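# Push darker slide box's tray out its far end

## Task

Of the two slide boxes, pick the darker one and slide its inner tray out through the end of the box that lies farther from the robot's base, so that it sticks out by at least a few centimetres and stays there without the robot holding it. The attempt fails immediately if the outer case of either box is gripped, if either box is shifted or rotated more than slightly, or if a tray ends up roughly halfway out. All other objects should finish close to where they started. Afterwards, open the gripper and move the arm away.

## Robot and tools

Robot: a single arm with six revolving joints (waist, shoulder, elbow, wrist pitch, wrist yaw, wrist roll) and a two-finger gripper. The fingers extend along the gripper's +x axis and close along its y axis. The reported end_effector_position sits midway between the finger pads, about 3 to 4 cm back from the tips.

Scene frame: origin on the table surface straight beneath the arm's base; +z up; +y is to the left when facing along +x. The base may not be perfectly level. Positions are in metres, orientation is end_effector_quat_wxyz, velocities in m/s and rad/s. The printed hand position can be off, more so when the arm is stretched out.

Tool execute_actions takes "actions", a list holding zero or one item, plus optional "pictures" (boolean; images come by default).
- Empty list {"actions": []}: no command, just returns the current state.
- Motion: {"actions": [{"rows": [[...]], "steps": 15}]}. "steps" is 1 to 15 (default 15), each step 1/30 s. "rows" holds 1 to 15 rows; row k is used on step k and the final row repeats for any remaining steps.
- Wait: {"actions": [{"steps": N}]} with N up to 300; sends nothing new and returns after N steps counted from the previous result.

Each row has exactly 7 numbers in [-1, 1]: six joint offsets in the order waist, shoulder, elbow, wrist pitch, wrist yaw, wrist roll, then the gripper opening. The joint numbers are offsets, not targets: they are measured from the joint angles printed in the most recent result that lists them (before any such result, or for later calls within the same reply, from the arm's angle when the action begins). They are not relative to the previous row. So all-zero joint values drive the arm back to those reference angles; they do not hold still. Scaling: 1.0 equals 0.9615 rad for waist, shoulder and elbow, 1.713 rad for wrist pitch, 1.767 rad for wrist yaw, 1.728 rad for wrist roll.

Joint ranges (rad): waist -3.054 to 3.054, shoulder 0.000 to 3.142, elbow 0.000 to 2.356, wrist pitch -1.571 to 1.571, wrist yaw -1.571 to 1.571, wrist roll -3.142 to 3.142. A call is rejected (nothing sent) if it would push a joint over 0.010 rad beyond its range. True ends may differ from these by up to 0.010 rad; a request beyond the true end is clipped there, and the result may say "joint sent to its limit" (possibly about an earlier, still-running action). Absence of that line does not prove there is room left.

The opening (7th number) is absolute, not an offset: +1 fully open (pad gap 0.088 m), empty fingers touch near -0.80, lower values down to -1 close no further. Closing fully takes at least about 0.5 s. grip_measured reports the actual opening on the same scale; to hold something, command a value clearly below it (further below squeezes harder). Readings may be off by about 1 mm. Each pad pushes up to roughly 34 N; fast closing can press harder.

Motion limits: each joint's target is kept within a set lead of its measured angle per step (0.211 rad for waist/shoulder/elbow, 0.213 wrist pitch, 0.267 wrist yaw, 0.228 wrist roll), and all targets are pulled back if they would put the gripper over 70 mm from where it is. Big offsets therefore take several calls. Friction may leave joints short of the target, especially at long reach, and tiny moves may not happen; check Joint positions after each move.

Result lines: the state line (pose and velocities); Joint positions and Joint velocities in column order, followed by pad gap (m, m/s); grip_measured; "joint command not followed" means the clearance check altered or blocked targets (mounts and posts count as part of the arm); HELD marks steps where your row was partly or wholly not sent; MOTOR HOT appears from 50 °C; OVER-TEMPERATURE FAULT at 95 °C holds the arm, and if it does not cool within 30 to 60 s the arm and gripper lose power and go limp. A TORQUE FAULT happens when contact torque reaches a load limit (N m: waist 17.8, shoulder 22, elbow 22, wrist pitch 5.8, wrist yaw 5.78, wrist roll 5.42); the arm halts 10 s and drops the rest of the call. Between calls the arm keeps moving toward the last row's target until it nearly stops or a step is HELD.

Tool zoom_image: {"camera": one of "cam_high", "cam_low", "cam_wrist", "region": [x0, y0, x1, y1]} in pixels of that camera's latest 504x504 image, top-left is (0, 0), at most 504 by 504. Returns an enlarged view.

Tool finished_scene: {"scene": current scene number}. Replying without any tool call ends everything.

Cameras cam_high, cam_low and cam_wrist come with calibration (intrinsics K, distortion, T_world_to_cam); fixed cameras may be off by a couple of degrees and millimetres; the wrist camera's pose follows the joint readings.

Avoid: grasping either box's outer case, shifting or turning boxes, pushing a tray near halfway, knocking anything off the table, drops, slams, hard impacts and very forceful pushes. Push the tray gently with the fingertips, then release and withdraw the arm.

Each tool is called after "Request:" as name(argument=value, ...), one argument or row to a line, values as JSON.

## Session

Request:
execute_actions(
  actions=[],
)

Scene clock: 0.00 s of 3750.00 s.
end_effector_position=(+0.0166, +0.5613, +0.2075) grip_measured=+0.830 end_effector_quat_wxyz=(-0.093, +0.913, +0.339, -0.208) end_effector_velocity=(+0.002, +0.001, +0.003) end_effector_angular_velocity=(-0.001, -0.004, +0.006)
Joint positions: [ 1.897  1.87   1.355  0.734  1.158 -2.941  0.08 ]
Joint velocities: [-0.002 -0.007  0.002 -0.007 -0.007 -0.007 -0.   ]
Motor temperatures (°C, as the motors report them): [23 21 22 23 22 24]
Heat: hottest wrist roll 24 °C (+0.0 °C/min).

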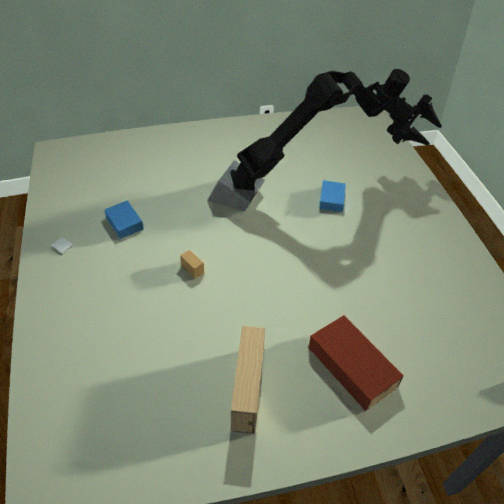

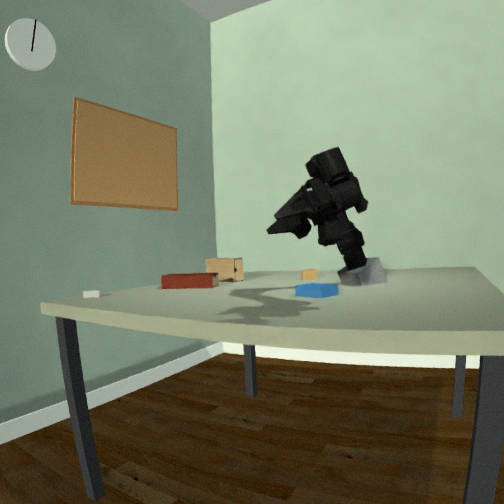

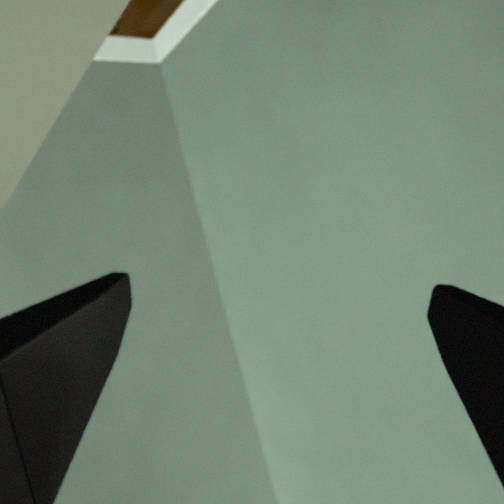

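Request:
zoom_image(
  camera="cam_high",
  region=[220, 300, 420, 450],
)

Request:
zoom_image(
  camera="cam_low",
  region=[150, 245, 260, 300],
)

Region (220, 300, 420, 450) of cam_high's 504x504 image, scaled by 2.520, with more detail than that image has; it fills the top 378 rows of this view, and the rest is white.

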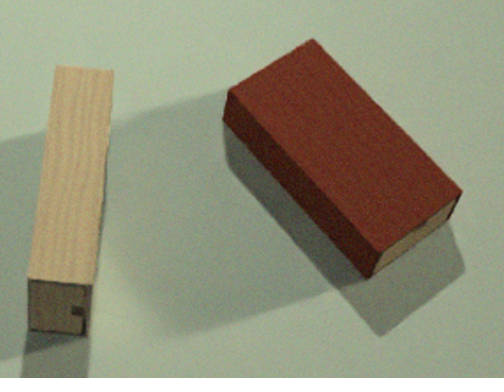

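Region (150, 245, 260, 300) of cam_low's 504x504 image, scaled by 4.582, with more detail than that image has.

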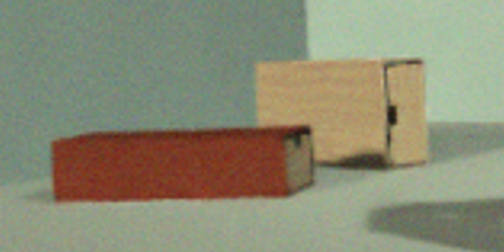

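Request:
execute_actions(
  actions=[
    {"rows":[[-1,-0.385,-0.5,0.2,-0.5,0.95,-0.9]],"steps":15},
  ],
  pictures=false,
)

Request:
execute_actions(
  actions=[
    {"steps":30},
  ],
  pictures=false,
)

Scene clock: 88.80 s of 3750.00 s.
end_effector_position=(+0.2231, +0.4930, +0.2295) grip_measured=-0.803 end_effector_quat_wxyz=(-0.449, +0.776, +0.382, -0.224) end_effector_velocity=(+0.476, -0.207, -0.126) end_effector_angular_velocity=(+0.597, +0.793, -0.443)
Joint positions: [ 1.281  1.525  0.905  1.062  0.373 -2.253  0.   ]
Joint velocities: [-1.541 -0.017 -0.256  0.051 -0.96   1.678  0.   ]
Motor temperatures (°C, as the motors report them): [24 31 26 26 22 24]
Heat: hottest shoulder 31 °C (+5.0 °C/min).
Steps of this call (steps 1 to 90: nothing new was sent; then 85.30 s passed at rest; steps 91 to 105: all 15 steps of this action). Readings (joint positions):
91: [1.891 1.857 1.337 0.756 1.122 -2.918]
92: [1.871 1.834 1.300 0.792 1.067 -2.877]
94: [1.807 1.781 1.228 0.860 0.983 -2.804]
98: [1.647 1.647 1.087 0.983 0.792 -2.644]
105: the state above

Scene clock: 89.80 s of 3750.00 s.
end_effector_position=(+0.3372, +0.4234, +0.2234) grip_measured=-0.803 end_effector_quat_wxyz=(+0.755, -0.558, -0.213, +0.270) end_effector_velocity=(+0.003, -0.003, -0.001) end_effector_angular_velocity=(-0.013, -0.003, -0.014)
Joint positions: [ 0.939  1.514  0.882  1.074  0.277 -1.306  0.   ]
Joint velocities: [-0.007 -0.002 -0.002 -0.007  0.007 -0.007  0.   ]
Motor temperatures (°C, as the motors report them): [24 31 26 26 22 24]
Heat: hottest shoulder 31 °C (+4.0 °C/min).
Steps of this call (steps 1 to 30: the robot went on to your last target). Readings (joint positions):
1: [1.230 1.525 0.898 1.064 0.348 -2.199]
2: [1.181 1.524 0.893 1.065 0.331 -2.148]
4: [1.085 1.524 0.888 1.068 0.308 -2.045]
8: [0.958 1.517 0.884 1.073 0.293 -1.820]
30: the state above

Request:
execute_actions(
  actions=[
    {"rows":[[-0.982,0.1,-0.216,0.15,-0.373,0.871,-0.9]],"steps":15},
  ],
  pictures=false,
)

Request:
execute_actions(
  actions=[
    {"steps":25},
  ],
  pictures=false,
)

Scene clock: 96.60 s of 3750.00 s.
end_effector_position=(+0.4359, +0.2386, +0.1827) grip_measured=-0.803 end_effector_quat_wxyz=(+0.868, -0.363, -0.115, +0.319) end_effector_velocity=(+0.239, -0.513, +0.106) end_effector_angular_velocity=(+0.784, +0.581, -1.178)
Joint positions: [ 0.246  1.609  0.683  1.323 -0.357 -0.532  0.   ]
Joint velocities: [-1.433 -0.007 -0.012 -0.037 -0.198  1.516  0.   ]
Motor temperatures (°C, as the motors report them): [24 31 26 27 22 24]
Heat: hottest shoulder 31 °C (+4.0 °C/min).
Steps of this call (steps 1 to 15: the robot went on to your last target; steps 16 to 90: nothing new was sent; then 3.30 s passed at rest; steps 91 to 105: all 15 steps of this action). Readings (joint positions):
91: [0.930 1.517 0.868 1.099 0.242 -1.281]
92: [0.900 1.524 0.837 1.154 0.178 -1.232]
94: [0.812 1.544 0.774 1.222 0.063 -1.133]
98: [0.600 1.602 0.697 1.290 -0.198 -0.911]
105: the state above

Scene clock: 97.43 s of 3750.00 s.
end_effector_position=(+0.4669, +0.1469, +0.2072) grip_measured=-0.803 end_effector_quat_wxyz=(+0.968, -0.074, -0.018, +0.241) end_effector_velocity=(+0.001, -0.004, -0.000) end_effector_angular_velocity=(-0.008, -0.001, -0.016)
Joint positions: [-0.     1.609  0.682  1.328 -0.379  0.192  0.   ]
Joint velocities: [-0.007 -0.002 -0.002 -0.007  0.007 -0.007  0.   ]
Motor temperatures (°C, as the motors report them): [24 31 26 27 22 24]
Heat: hottest shoulder 31 °C (+3.0 °C/min).
Steps of this call (steps 1 to 25: the robot went on to your last target). Readings (joint positions):
1: [0.198 1.609 0.683 1.323 -0.361 -0.482]
2: [0.152 1.609 0.683 1.325 -0.365 -0.431]
4: [0.070 1.609 0.683 1.327 -0.369 -0.319]
8: [0.007 1.609 0.682 1.327 -0.374 -0.092]
25: the state above

Request:
execute_actions(
  actions=[
    {"rows":[[0,0.06,-0.03,0,0,0,-0.9],[0,0.1,-0.06,0,0,0,-0.9],[0,0.14,-0.08,0,0,0,-0.9],[0,0.18,-0.1,0,0,0,-0.9],[0,0.22,-0.1,0,0,0,-0.9]],"steps":15},
  ],
)

Scene clock: 104.20 s of 3750.00 s.
end_effector_position=(+0.4511, +0.1083, +0.0958) grip_measured=-0.803 end_effector_quat_wxyz=(+0.970, -0.051, +0.126, +0.203) end_effector_velocity=(-0.001, -0.005, -0.007) end_effector_angular_velocity=(-0.010, +0.027, -0.008)
Joint positions: [-0.001  1.814  0.587  1.328 -0.379  0.194  0.   ]
Joint velocities: [-0.007  0.007 -0.002 -0.022 -0.007 -0.007  0.   ]
Motor temperatures (°C, as the motors report them): [24 31 25 28 22 24]
Heat: hottest shoulder 31 °C (+3.0 °C/min).
Steps of this call (steps 1 to 30: the robot went on to your last target; steps 31 to 90: nothing new was sent; then 3.27 s passed at rest; steps 91 to 105: all 15 steps of this action). Readings (joint positions):
91: [-0.001 1.613 0.679 1.330 -0.379 0.194]
92: [-0.001 1.623 0.674 1.335 -0.379 0.194]
94: [-0.001 1.663 0.653 1.336 -0.379 0.194]
98: [-0.001 1.780 0.604 1.322 -0.379 0.194]
105: the state above
camera_calibration (this result's frames):
cam_wrist: T_world_to_cam=[[0.409647, -0.908269, 0.0850636, -0.0886932], [-0.54606, -0.318838, -0.774701, 0.380617], [0.730758, 0.270904, -0.626581, -0.222303], [0, 0, 0, 1]] pos_world=[0.406622, 0.101021, 0.163119]

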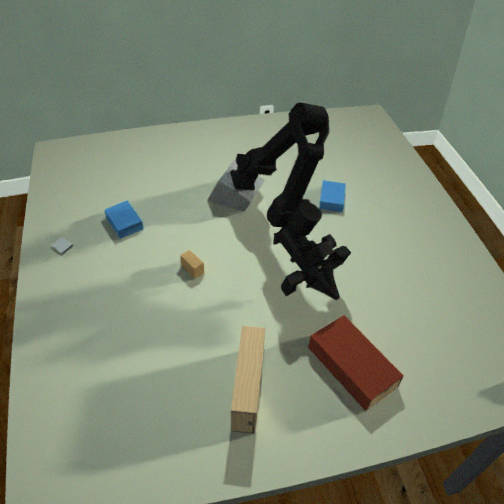

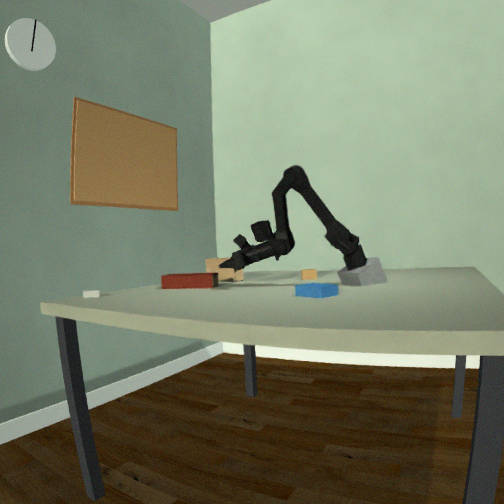

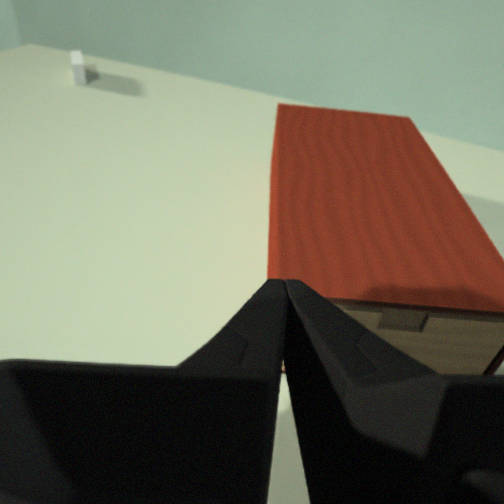

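Request:
execute_actions(
  actions=[
    {"rows":[[-0.015,0.04,0.015,0.005,0,0.005,-0.9],[-0.03,0.08,0.03,0.01,0,0.01,-0.9],[-0.045,0.12,0.045,0.02,0,0.015,-0.9],[-0.06,0.16,0.06,0.025,0,0.02,-0.9],[-0.06,0.19,0.075,0.03,0,0.025,-0.9]],"steps":15},
  ],
)

Request:
zoom_image(
  camera="cam_low",
  region=[150, 230, 310, 300],
)

Scene clock: 130.63 s of 3750.00 s.
end_effector_position=(+0.4654, +0.0727, +0.0607) grip_measured=-0.803 end_effector_quat_wxyz=(+0.974, -0.033, +0.151, +0.168) end_effector_velocity=(+0.006, +0.001, +0.001) end_effector_angular_velocity=(-0.006, -0.003, +0.008)
Joint positions: [-0.054  1.986  0.651  1.376 -0.38   0.23   0.   ]
Joint velocities: [-0.002  0.002  0.027 -0.022 -0.007 -0.007  0.   ]
Motor temperatures (°C, as the motors report them): [24 29 24 29 22 24]
Heat: hottest shoulder 29 °C (-1.0 °C/min).
Steps of this call (steps 1 to 15: the robot went on to your last target; steps 16 to 90: nothing new was sent; then 22.93 s passed at rest; steps 91 to 105: all 15 steps of this action). Readings (joint positions):
91: [-0.001 1.817 0.587 1.329 -0.379 0.194]
92: [-0.003 1.826 0.591 1.334 -0.379 0.194]
94: [-0.017 1.868 0.609 1.349 -0.379 0.203]
98: [-0.050 1.963 0.640 1.363 -0.380 0.223]
105: the state above
camera_calibration (this result's frames):
cam_wrist: T_world_to_cam=[[0.342011, -0.938345, 0.0503683, -0.088189], [-0.607324, -0.261625, -0.75014, 0.372707], [0.717068, 0.225966, -0.659358, -0.233421], [0, 0, 0, 1]] pos_world=[0.423894, 0.0675032, 0.130116]

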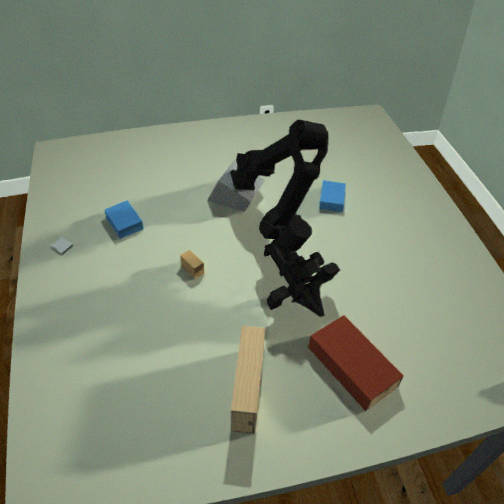

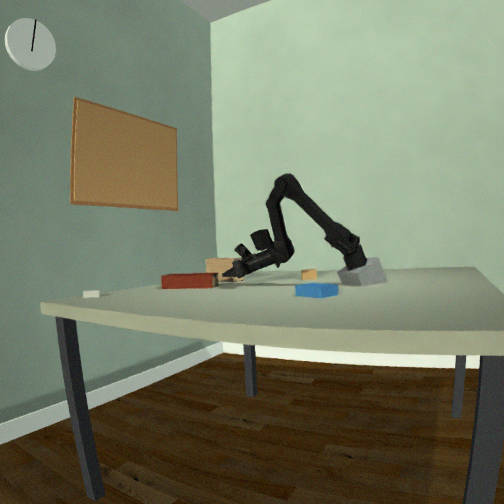

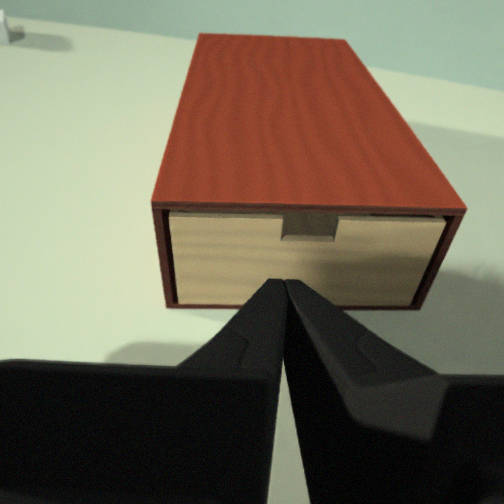

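Region (150, 230, 310, 300) of cam_low's 504x504 image, scaled by 3.150, with more detail than that image has; it fills the top 220 rows of this view, and the rest is white.

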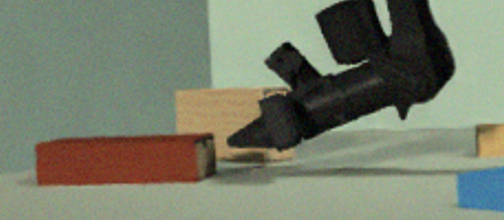

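Request:
execute_actions(
  actions=[
    {"rows":[[0,0.03,0.01,0.01,0,0,-0.9],[0,0.05,0.015,0.02,0,0,-0.9],[0,0.07,0.02,0.03,0,0,-0.9],[0,0.09,0.025,0.04,0,0,-0.9],[0,0.108,0.025,0.045,0,0,-0.9]],"steps":15},
  ],
  pictures=false,
)

Request:
execute_actions(
  actions=[
    {"steps":10},
  ],
)

Request:
zoom_image(
  camera="cam_low",
  region=[180, 240, 280, 300],
)

Scene clock: 146.17 s of 3750.00 s.
end_effector_position=(+0.4654, +0.0658, +0.0416) grip_measured=-0.803 end_effector_quat_wxyz=(+0.974, -0.032, +0.152, +0.167) end_effector_velocity=(+0.001, -0.002, +0.002) end_effector_angular_velocity=(-0.008, -0.012, -0.004)
Joint positions: [-0.055  2.079  0.669  1.449 -0.38   0.231  0.   ]
Joint velocities: [-0.002  0.002  0.002  0.007  0.007 -0.007  0.   ]
Motor temperatures (°C, as the motors report them): [24 29 24 30 22 24]
Heat: hottest wrist pitch 30 °C (-1.0 °C/min).
Steps of this call (steps 1 to 15: the robot went on to your last target; steps 16 to 90: nothing new was sent; then 12.03 s passed at rest; steps 91 to 105: all 15 steps of this action). Readings (joint positions):
91: [-0.055 1.989 0.652 1.379 -0.380 0.231]
92: [-0.055 1.995 0.654 1.387 -0.380 0.231]
94: [-0.055 2.017 0.661 1.409 -0.380 0.231]
98: [-0.055 2.066 0.667 1.436 -0.380 0.231]
105: the state above

Scene clock: 146.50 s of 3750.00 s.
end_effector_position=(+0.4654, +0.0659, +0.0417) grip_measured=-0.803 end_effector_quat_wxyz=(+0.974, -0.033, +0.152, +0.168) end_effector_velocity=(-0.002, -0.001, -0.003) end_effector_angular_velocity=(-0.019, +0.006, +0.007)
Joint positions: [-0.055  2.08   0.669  1.451 -0.38   0.231  0.   ]
Joint velocities: [-0.002  0.002 -0.002 -0.007 -0.007 -0.022  0.   ]
Motor temperatures (°C, as the motors report them): [24 29 24 30 22 24]
Heat: hottest wrist pitch 30 °C (-1.0 °C/min).
Steps of this call (steps 1 to 10: the robot went on to your last target). Readings (joint positions):
1: [-0.055 2.079 0.669 1.449 -0.380 0.231]
2: [-0.055 2.079 0.669 1.450 -0.380 0.231]
4: [-0.055 2.079 0.669 1.450 -0.380 0.231]
8: [-0.055 2.080 0.669 1.451 -0.380 0.231]
10: the state above
camera_calibration (this result's frames):
cam_wrist: T_world_to_cam=[[0.340975, -0.938784, 0.0492114, -0.0930539], [-0.609077, -0.260491, -0.749112, 0.357352], [0.716073, 0.225455, -0.660613, -0.243946], [0, 0, 0, 1]] pos_world=[0.424067, 0.0607282, 0.111122]

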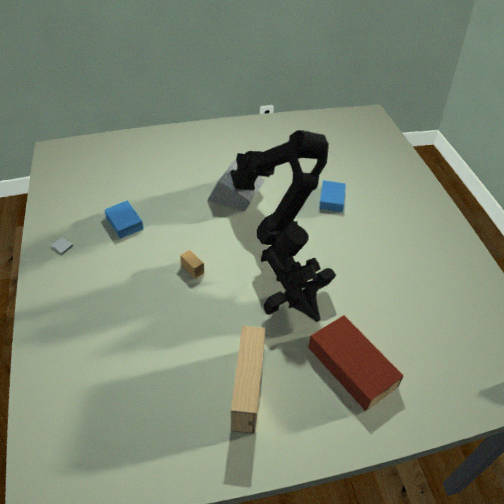

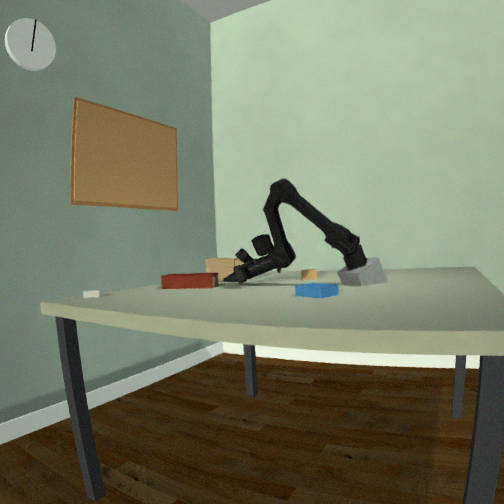

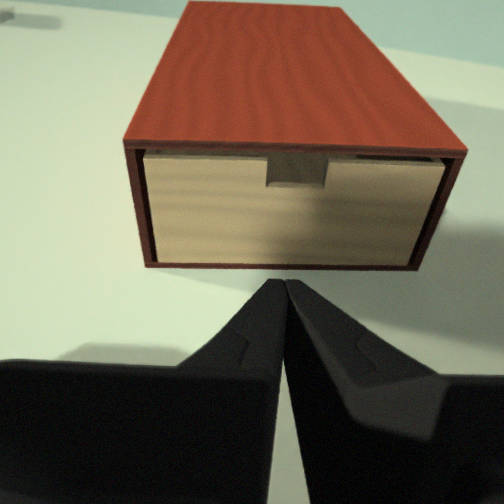

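Region (180, 240, 280, 300) of cam_low's 504x504 image, scaled by 5.040, with more detail than that image has; it fills the top 302 rows of this view, and the rest is white.

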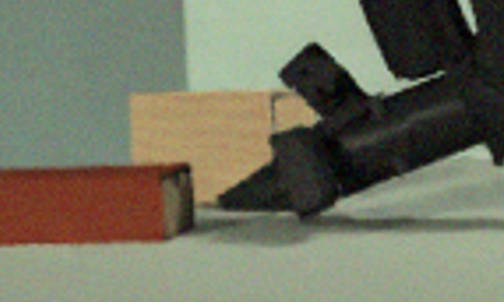

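Request:
execute_actions(
  actions=[
    {"rows":[[0.007,0.015,0.02,-0.007,0.004,0,-0.9],[0.014,0.025,0.045,-0.015,0.008,0,-0.9],[0.021,0.035,0.07,-0.023,0.012,0,-0.9],[0.028,0.045,0.095,-0.031,0.016,0,-0.9],[0.035,0.054,0.115,-0.038,0.019,0,-0.9]],"steps":15},
  ],
)

Request:
zoom_image(
  camera="cam_low",
  region=[180, 240, 280, 300],
)

Scene clock: 164.10 s of 3750.00 s.
end_effector_position=(+0.4877, +0.0753, +0.0333) grip_measured=-0.803 end_effector_quat_wxyz=(+0.973, -0.032, +0.153, +0.168) end_effector_velocity=(+0.002, -0.001, -0.004) end_effector_angular_velocity=(-0.020, +0.011, +0.006)
Joint positions: [-0.023  2.121  0.771  1.388 -0.35   0.231  0.   ]
Joint velocities: [-0.002  0.007  0.012 -0.022 -0.007 -0.022  0.   ]
Motor temperatures (°C, as the motors report them): [24 28 24 30 22 24]
Heat: hottest wrist pitch 30 °C (-1.0 °C/min).
Steps of this call (steps 1 to 15: the robot went on to your last target; steps 16 to 90: nothing new was sent; then 14.10 s passed at rest; steps 91 to 105: all 15 steps of this action). Readings (joint positions):
91: [-0.054 2.081 0.671 1.451 -0.380 0.231]
92: [-0.053 2.083 0.676 1.447 -0.379 0.231]
94: [-0.047 2.093 0.703 1.428 -0.369 0.231]
98: [-0.028 2.115 0.757 1.398 -0.355 0.231]
105: the state above
camera_calibration (this result's frames):
cam_wrist: T_world_to_cam=[[0.342003, -0.938518, 0.047089, -0.0918281], [-0.610338, -0.259955, -0.748272, 0.367602], [0.714508, 0.227171, -0.661719, -0.266889], [0, 0, 0, 1]] pos_world=[0.446462, 0.0700072, 0.102785]

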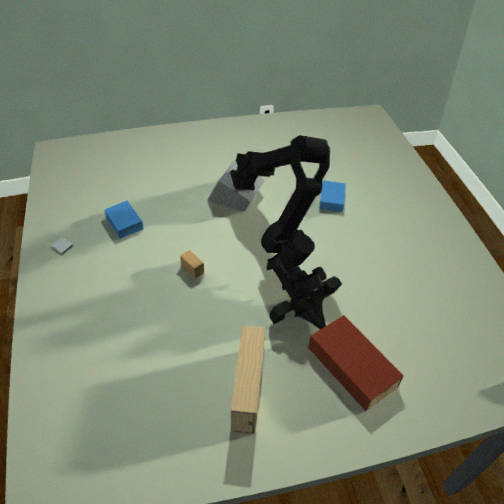

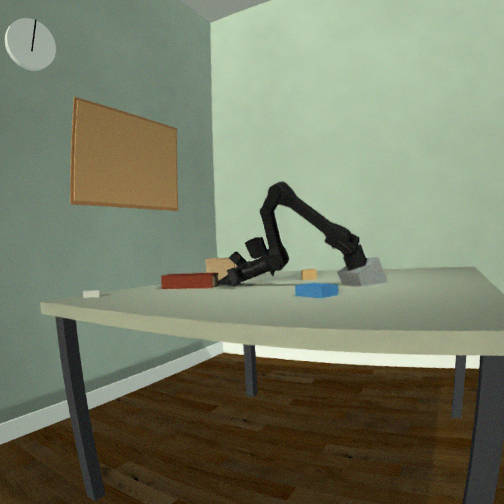

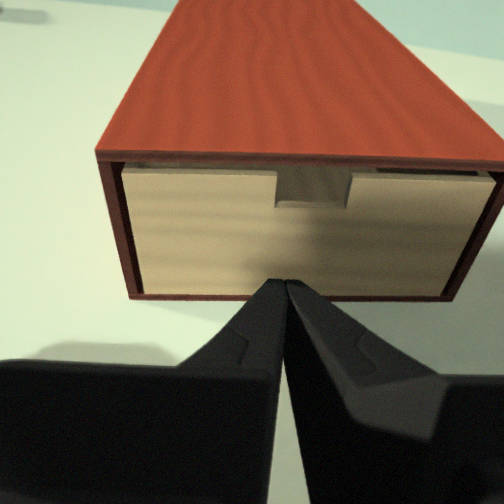

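Region (180, 240, 280, 300) of cam_low's 504x504 image, scaled by 5.040, with more detail than that image has; it fills the top 302 rows of this view, and the rest is white.

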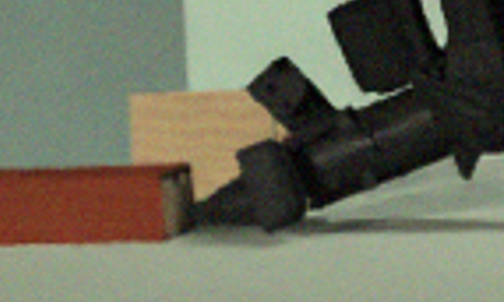

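Request:
execute_actions(
  actions=[
    {"rows":[[0.003,0.011,0.015,-0.005,0.001,0,-0.9],[0.004,0.012,0.024,-0.009,0.002,0,-0.9],[0.006,0.014,0.033,-0.013,0.003,0,-0.9],[0.007,0.015,0.042,-0.018,0.004,0,-0.9],[0.009,0.016,0.051,-0.022,0.005,0,-0.9],[0.010,0.018,0.060,-0.026,0.006,0,-0.9],[0.012,0.019,0.069,-0.031,0.007,0,-0.9],[0.013,0.020,0.078,-0.035,0.008,0,-0.9],[0.015,0.022,0.087,-0.039,0.009,0,-0.9],[0.016,0.023,0.096,-0.044,0.010,0,-0.9],[0.018,0.025,0.105,-0.048,0.011,0,-0.9],[0.019,0.026,0.112,-0.052,0.011,0,-0.9]],"steps":15},
  ],
  pictures=false,
)

Request:
execute_actions(
  actions=[
    {"steps":8},
  ],
)

Request:
zoom_image(
  camera="cam_low",
  region=[150, 240, 280, 300],
)

Scene clock: 178.17 s of 3750.00 s.
end_effector_position=(+0.5092, +0.0827, +0.0339) grip_measured=-0.803 end_effector_quat_wxyz=(+0.973, -0.031, +0.152, +0.168) end_effector_velocity=(+0.020, +0.004, +0.005) end_effector_angular_velocity=(-0.009, -0.014, -0.009)
Joint positions: [-0.008  2.134  0.865  1.308 -0.335  0.231  0.   ]
Joint velocities: [ 0.007  0.007  0.081 -0.066  0.022 -0.007  0.   ]
Motor temperatures (°C, as the motors report them): [24 28 24 30 22 24]
Heat: hottest wrist pitch 30 °C (+0.0 °C/min).
Steps of this call (steps 1 to 15: the robot went on to your last target; steps 16 to 90: nothing new was sent; then 10.57 s passed at rest; steps 91 to 105: all 15 steps of this action). Readings (joint positions):
91: [-0.023 2.122 0.774 1.386 -0.350 0.231]
92: [-0.023 2.122 0.776 1.383 -0.350 0.231]
94: [-0.022 2.123 0.786 1.374 -0.349 0.231]
98: [-0.017 2.127 0.816 1.349 -0.344 0.231]
105: the state above

Scene clock: 178.43 s of 3750.00 s.
end_effector_position=(+0.5108, +0.0831, +0.0339) grip_measured=-0.803 end_effector_quat_wxyz=(+0.973, -0.031, +0.153, +0.168) end_effector_velocity=(-0.001, -0.002, -0.005) end_effector_angular_velocity=(+0.006, +0.025, -0.005)
Joint positions: [-0.007  2.134  0.871  1.301 -0.334  0.231  0.   ]
Joint velocities: [-0.002  0.002  0.002 -0.022 -0.007  0.007  0.   ]
Motor temperatures (°C, as the motors report them): [24 28 24 30 22 24]
Heat: hottest wrist pitch 30 °C (+0.0 °C/min).
Steps of this call (steps 1 to 8: the robot went on to your last target). Readings (joint positions):
1: [-0.007 2.134 0.867 1.306 -0.335 0.231]
2: [-0.007 2.134 0.868 1.305 -0.335 0.231]
4: [-0.007 2.134 0.870 1.303 -0.335 0.231]
8: the state above
camera_calibration (this result's frames):
cam_wrist: T_world_to_cam=[[0.341773, -0.938635, 0.0464315, -0.092261], [-0.610673, -0.259368, -0.748202, 0.384329], [0.714331, 0.227361, -0.661844, -0.284662], [0, 0, 0, 1]] pos_world=[0.469574, 0.0778039, 0.103438]

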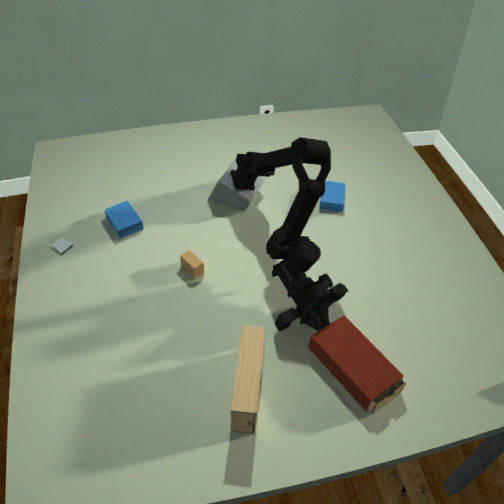

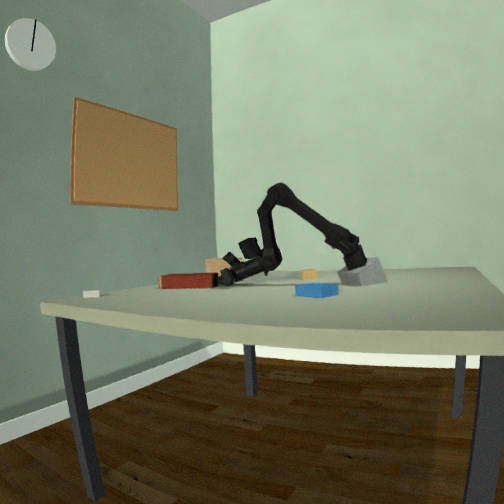

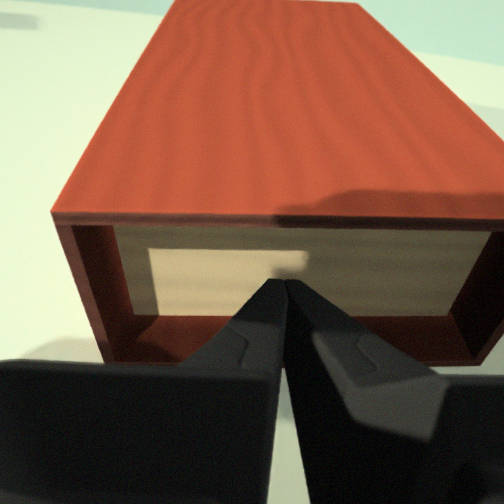

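Region (150, 240, 280, 300) of cam_low's 504x504 image, scaled by 3.877, with more detail than that image has; it fills the top 233 rows of this view, and the rest is white.

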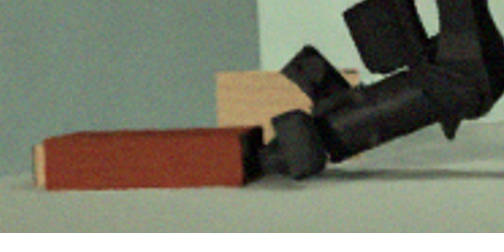

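Request:
execute_actions(
  actions=[
    {"rows":[[0.003,0.013,0.016,-0.005,0.001,0,-0.9],[0.004,0.016,0.025,-0.009,0.002,0,-0.9],[0.005,0.018,0.035,-0.013,0.003,0,-0.9],[0.006,0.021,0.044,-0.017,0.003,0,-0.9],[0.007,0.024,0.054,-0.021,0.004,0,-0.9],[0.008,0.027,0.063,-0.025,0.005,0,-0.9],[0.009,0.030,0.073,-0.029,0.005,0,-0.9],[0.010,0.033,0.082,-0.033,0.006,0,-0.9],[0.011,0.036,0.092,-0.037,0.007,0,-0.9],[0.012,0.039,0.101,-0.041,0.008,0,-0.9],[0.013,0.042,0.111,-0.044,0.008,0,-0.9],[0.014,0.045,0.12,-0.047,0.009,0,-0.9]],"steps":15},
  ],
  pictures=false,
)

Request:
execute_actions(
  actions=[
    {"steps":8},
  ],
)

Request:
zoom_image(
  camera="cam_high",
  region=[220, 300, 420, 450],
)

Scene clock: 190.67 s of 3750.00 s.
end_effector_position=(+0.5322, +0.0887, +0.0320) grip_measured=-0.803 end_effector_quat_wxyz=(+0.973, -0.031, +0.154, +0.168) end_effector_velocity=(+0.019, +0.007, -0.003) end_effector_angular_velocity=(-0.019, +0.006, +0.007)
Joint positions: [ 0.004  2.163  0.971  1.229 -0.324  0.231  0.   ]
Joint velocities: [ 0.012  0.022  0.09  -0.081  0.007 -0.022  0.   ]
Motor temperatures (°C, as the motors report them): [24 29 24 30 22 24]
Heat: hottest wrist pitch 30 °C (+1.0 °C/min).
Steps of this call (steps 1 to 15: the robot went on to your last target; steps 16 to 90: nothing new was sent; then 8.73 s passed at rest; steps 91 to 105: all 15 steps of this action). Readings (joint positions):
91: [-0.007 2.135 0.873 1.299 -0.334 0.231]
92: [-0.007 2.136 0.875 1.297 -0.334 0.231]
94: [-0.006 2.138 0.886 1.288 -0.334 0.231]
98: [-0.002 2.147 0.918 1.265 -0.331 0.231]
105: the state above

Scene clock: 190.93 s of 3750.00 s.
end_effector_position=(+0.5338, +0.0890, +0.0316) grip_measured=-0.803 end_effector_quat_wxyz=(+0.973, -0.031, +0.154, +0.167) end_effector_velocity=(+0.003, -0.005, +0.001) end_effector_angular_velocity=(-0.023, -0.009, -0.007)
Joint positions: [ 0.005  2.166  0.978  1.223 -0.322  0.231  0.   ]
Joint velocities: [-0.007  0.002  0.007 -0.007  0.007 -0.022  0.   ]
Motor temperatures (°C, as the motors report them): [24 29 24 30 22 24]
Heat: hottest wrist pitch 30 °C (+1.0 °C/min).
Steps of this call (steps 1 to 8: the robot went on to your last target). Readings (joint positions):
1: [0.005 2.164 0.973 1.227 -0.323 0.231]
2: [0.005 2.164 0.975 1.226 -0.323 0.231]
4: [0.005 2.165 0.977 1.224 -0.323 0.231]
8: the state above
camera_calibration (this result's frames):
cam_wrist: T_world_to_cam=[[0.340573, -0.939121, 0.0454041, -0.0938146], [-0.613106, -0.258436, -0.746533, 0.399318], [0.712819, 0.226411, -0.663797, -0.302984], [0, 0, 0, 1]] pos_world=[0.492748, 0.083694, 0.101243]

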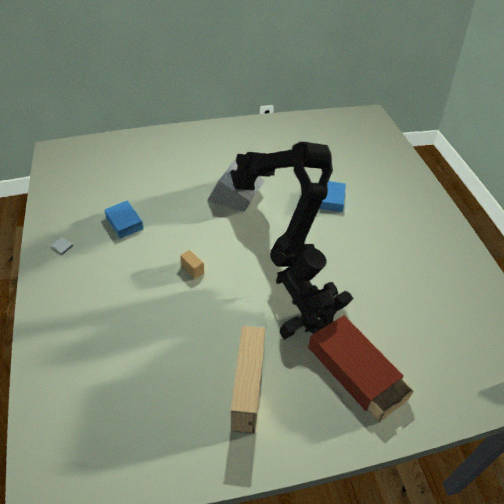

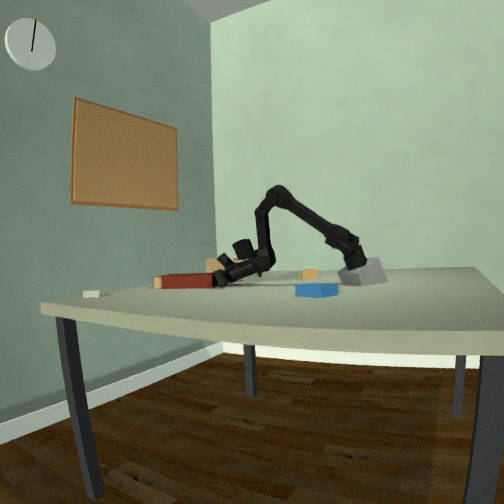

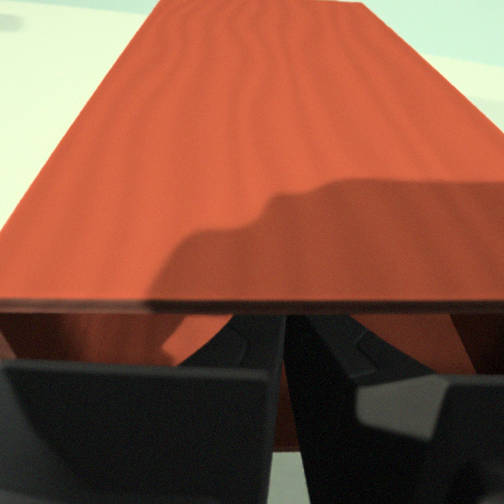

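Region (220, 300, 420, 450) of cam_high's 504x504 image, scaled by 2.520, with more detail than that image has; it fills the top 378 rows of this view, and the rest is white.

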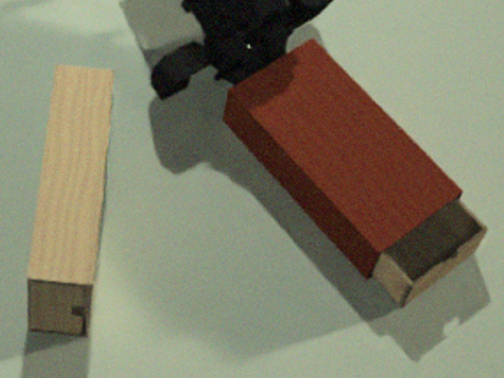

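Request:
execute_actions(
  actions=[
    {"rows":[[0.003,0.012,0.014,-0.004,0.002,0,-0.9],[0.004,0.014,0.02,-0.007,0.002,0,-0.9],[0.005,0.016,0.027,-0.009,0.003,0,-0.9],[0.006,0.018,0.034,-0.012,0.004,0,-0.9],[0.007,0.020,0.041,-0.014,0.004,0,-0.9],[0.008,0.022,0.048,-0.017,0.005,0,-0.9]],"steps":15},
  ],
)

Request:
zoom_image(
  camera="cam_high",
  region=[220, 300, 420, 450],
)

Scene clock: 197.43 s of 3750.00 s.
end_effector_position=(+0.5416, +0.0919, +0.0315) grip_measured=-0.803 end_effector_quat_wxyz=(+0.973, -0.031, +0.154, +0.167) end_effector_velocity=(-0.000, +0.002, +0.001) end_effector_angular_velocity=(-0.015, -0.008, +0.027)
Joint positions: [ 0.01   2.175  1.015  1.196 -0.317  0.231  0.   ]
Joint velocities: [-0.002  0.002  0.002  0.007 -0.022 -0.022  0.   ]
Motor temperatures (°C, as the motors report them): [24 29 25 30 22 24]
Heat: hottest wrist pitch 30 °C (+1.0 °C/min).
Steps of this call (steps 1 to 15: the robot went on to your last target; steps 16 to 90: nothing new was sent; then 3.00 s passed at rest; steps 91 to 105: all 15 steps of this action). Readings (joint positions):
91: [0.005 2.167 0.980 1.221 -0.322 0.231]
92: [0.005 2.167 0.981 1.219 -0.322 0.231]
94: [0.006 2.169 0.988 1.214 -0.321 0.231]
98: [0.009 2.174 1.008 1.201 -0.318 0.231]
105: the state above
camera_calibration (this result's frames):
cam_wrist: T_world_to_cam=[[0.340626, -0.939106, 0.0453217, -0.0937703], [-0.61282, -0.258319, -0.746809, 0.404705], [0.71304, 0.226609, -0.663493, -0.309435], [0, 0, 0, 1]] pos_world=[0.500591, 0.0866033, 0.10118]

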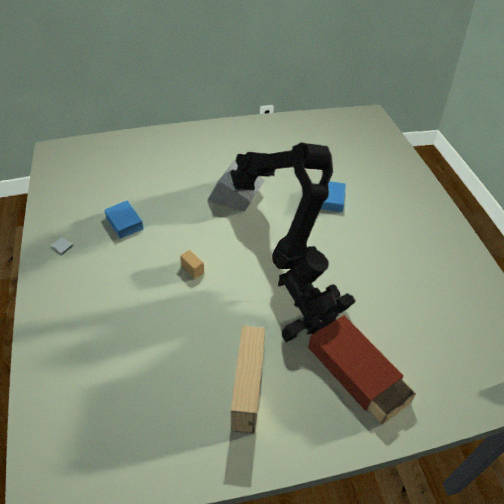

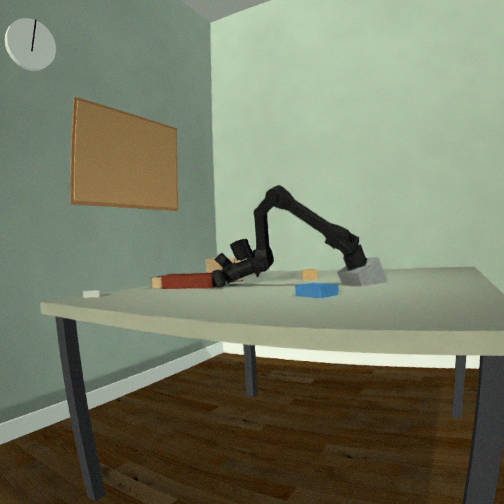

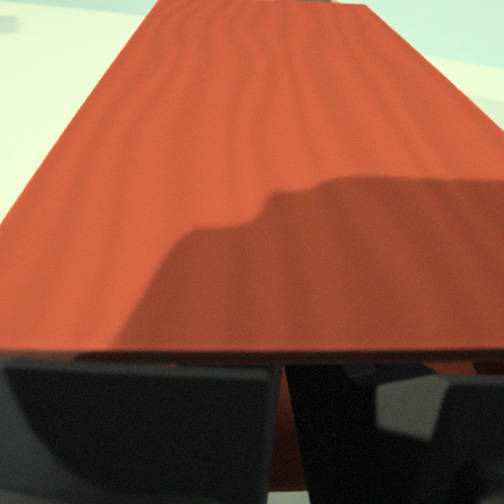

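Region (220, 300, 420, 450) of cam_high's 504x504 image, scaled by 2.520, with more detail than that image has; it fills the top 378 rows of this view, and the rest is white.

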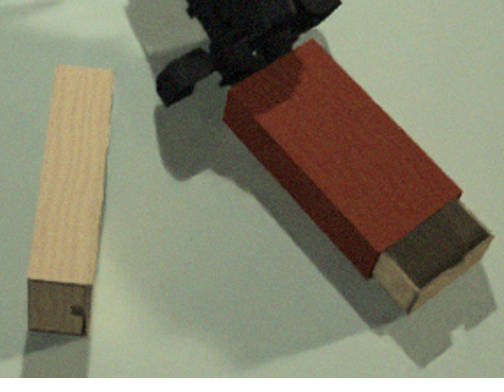

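Request:
execute_actions(
  actions=[
    {"rows":[[-0.005,-0.018,-0.03,0.011,-0.003,0,-0.9],[-0.01,-0.026,-0.058,0.022,-0.005,0,-0.9],[-0.015,-0.034,-0.086,0.034,-0.008,0,-0.9],[-0.02,-0.042,-0.114,0.045,-0.011,0,-0.9],[-0.025,-0.05,-0.142,0.057,-0.014,0,-0.9],[-0.03,-0.057,-0.17,0.069,-0.016,0,-0.9],[-0.035,-0.064,-0.198,0.081,-0.019,0,-0.9],[-0.04,-0.071,-0.226,0.093,-0.022,0,-0.9],[-0.045,-0.078,-0.254,0.105,-0.025,0,-0.9],[-0.05,-0.086,-0.282,0.116,-0.028,0,-0.9],[-0.056,-0.094,-0.31,0.128,-0.031,0,-0.9],[-0.062,-0.102,-0.338,0.139,-0.034,0,-0.9],[-0.068,-0.11,-0.365,0.15,-0.036,0,-0.9]],"steps":15},
  ],
  pictures=false,
)

Request:
execute_actions(
  actions=[
    {"rows":[[0,-0.04,-0.05,0,0,0,-0.9],[0,-0.08,-0.07,0,0,0,-0.9],[0,-0.12,-0.09,0,0,0,-0.9],[0,-0.16,-0.11,-0.01,0,0,-0.9],[0,-0.2,-0.13,-0.02,0,0,-0.9],[0,-0.24,-0.15,-0.03,0,0,-0.9],[0,-0.28,-0.17,-0.04,0,0,-0.9],[0,-0.32,-0.19,-0.05,0,0,-0.9],[0,-0.36,-0.21,-0.06,0,0,-0.9],[0,-0.4,-0.23,-0.07,0,0,-0.9],[0,-0.45,-0.25,-0.08,0,0,-0.9]],"steps":15},
  ],
)

Scene clock: 218.17 s of 3750.00 s.
end_effector_position=(+0.4728, +0.0681, +0.0367) grip_measured=-0.803 end_effector_quat_wxyz=(+0.973, -0.031, +0.156, +0.167) end_effector_velocity=(-0.100, -0.040, +0.017) end_effector_angular_velocity=(-0.017, +0.023, -0.036)
Joint positions: [-0.044  2.096  0.705  1.421 -0.371  0.231  0.   ]
Joint velocities: [-0.11  -0.134 -0.442  0.271 -0.081 -0.007  0.   ]
Motor temperatures (°C, as the motors report them): [25 30 25 30 22 24]
Heat: hottest shoulder 30 °C (+0.0 °C/min).
Steps of this call (steps 1 to 15: the robot went on to your last target; steps 16 to 90: nothing new was sent; then 17.23 s passed at rest; steps 91 to 105: all 15 steps of this action). Readings (joint positions):
91: [0.010 2.176 1.015 1.196 -0.316 0.231]
92: [0.010 2.176 1.008 1.205 -0.316 0.231]
94: [0.008 2.169 0.976 1.231 -0.321 0.231]
98: [-0.008 2.144 0.879 1.297 -0.339 0.231]
105: the state above

Scene clock: 218.67 s of 3750.00 s.
end_effector_position=(+0.4308, +0.0918, +0.1137) grip_measured=-0.803 end_effector_quat_wxyz=(+0.976, -0.037, +0.128, +0.175) end_effector_velocity=(-0.032, +0.018, +0.050) end_effector_angular_velocity=(-0.002, -0.035, +0.034)
Joint positions: [-0.047  1.697  0.486  1.301 -0.373  0.231  0.   ]
Joint velocities: [-0.002 -0.305 -0.125 -0.139 -0.022 -0.007  0.   ]
Motor temperatures (°C, as the motors report them): [25 30 25 30 22 24]
Heat: hottest shoulder 30 °C (+0.0 °C/min).
Steps of this call (steps 1 to 15: all 15 steps of this action). Readings (joint positions):
1: [-0.047 2.091 0.693 1.426 -0.372 0.231]
2: [-0.047 2.082 0.681 1.423 -0.373 0.231]
4: [-0.047 2.044 0.650 1.417 -0.373 0.231]
8: [-0.047 1.908 0.582 1.378 -0.373 0.231]
15: the state above
camera_calibration (this result's frames):
cam_wrist: T_world_to_cam=[[0.353667, -0.933196, 0.06376, -0.068069], [-0.568111, -0.268457, -0.777934, 0.383312], [0.743081, 0.238907, -0.625103, -0.194309], [0, 0, 0, 1]] pos_world=[0.386225, 0.0858031, 0.181068]

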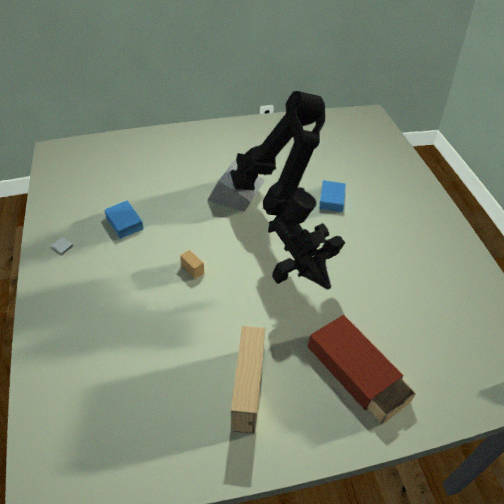

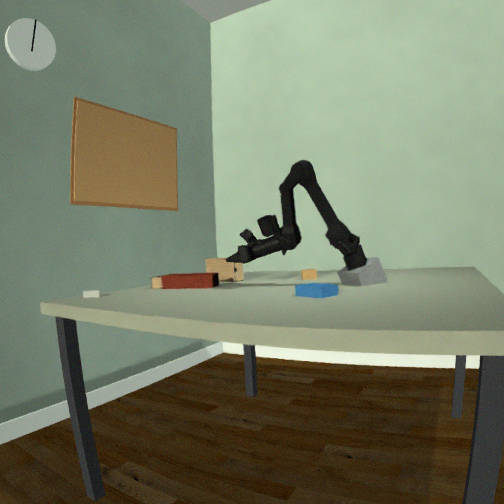

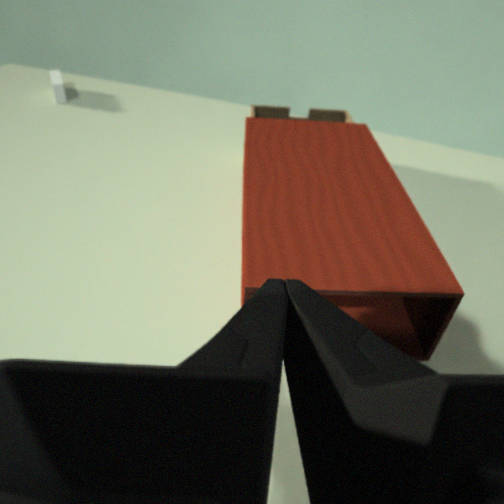

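Request:
finished_scene(
  scene=1,
)

The scene is finished: the task was done.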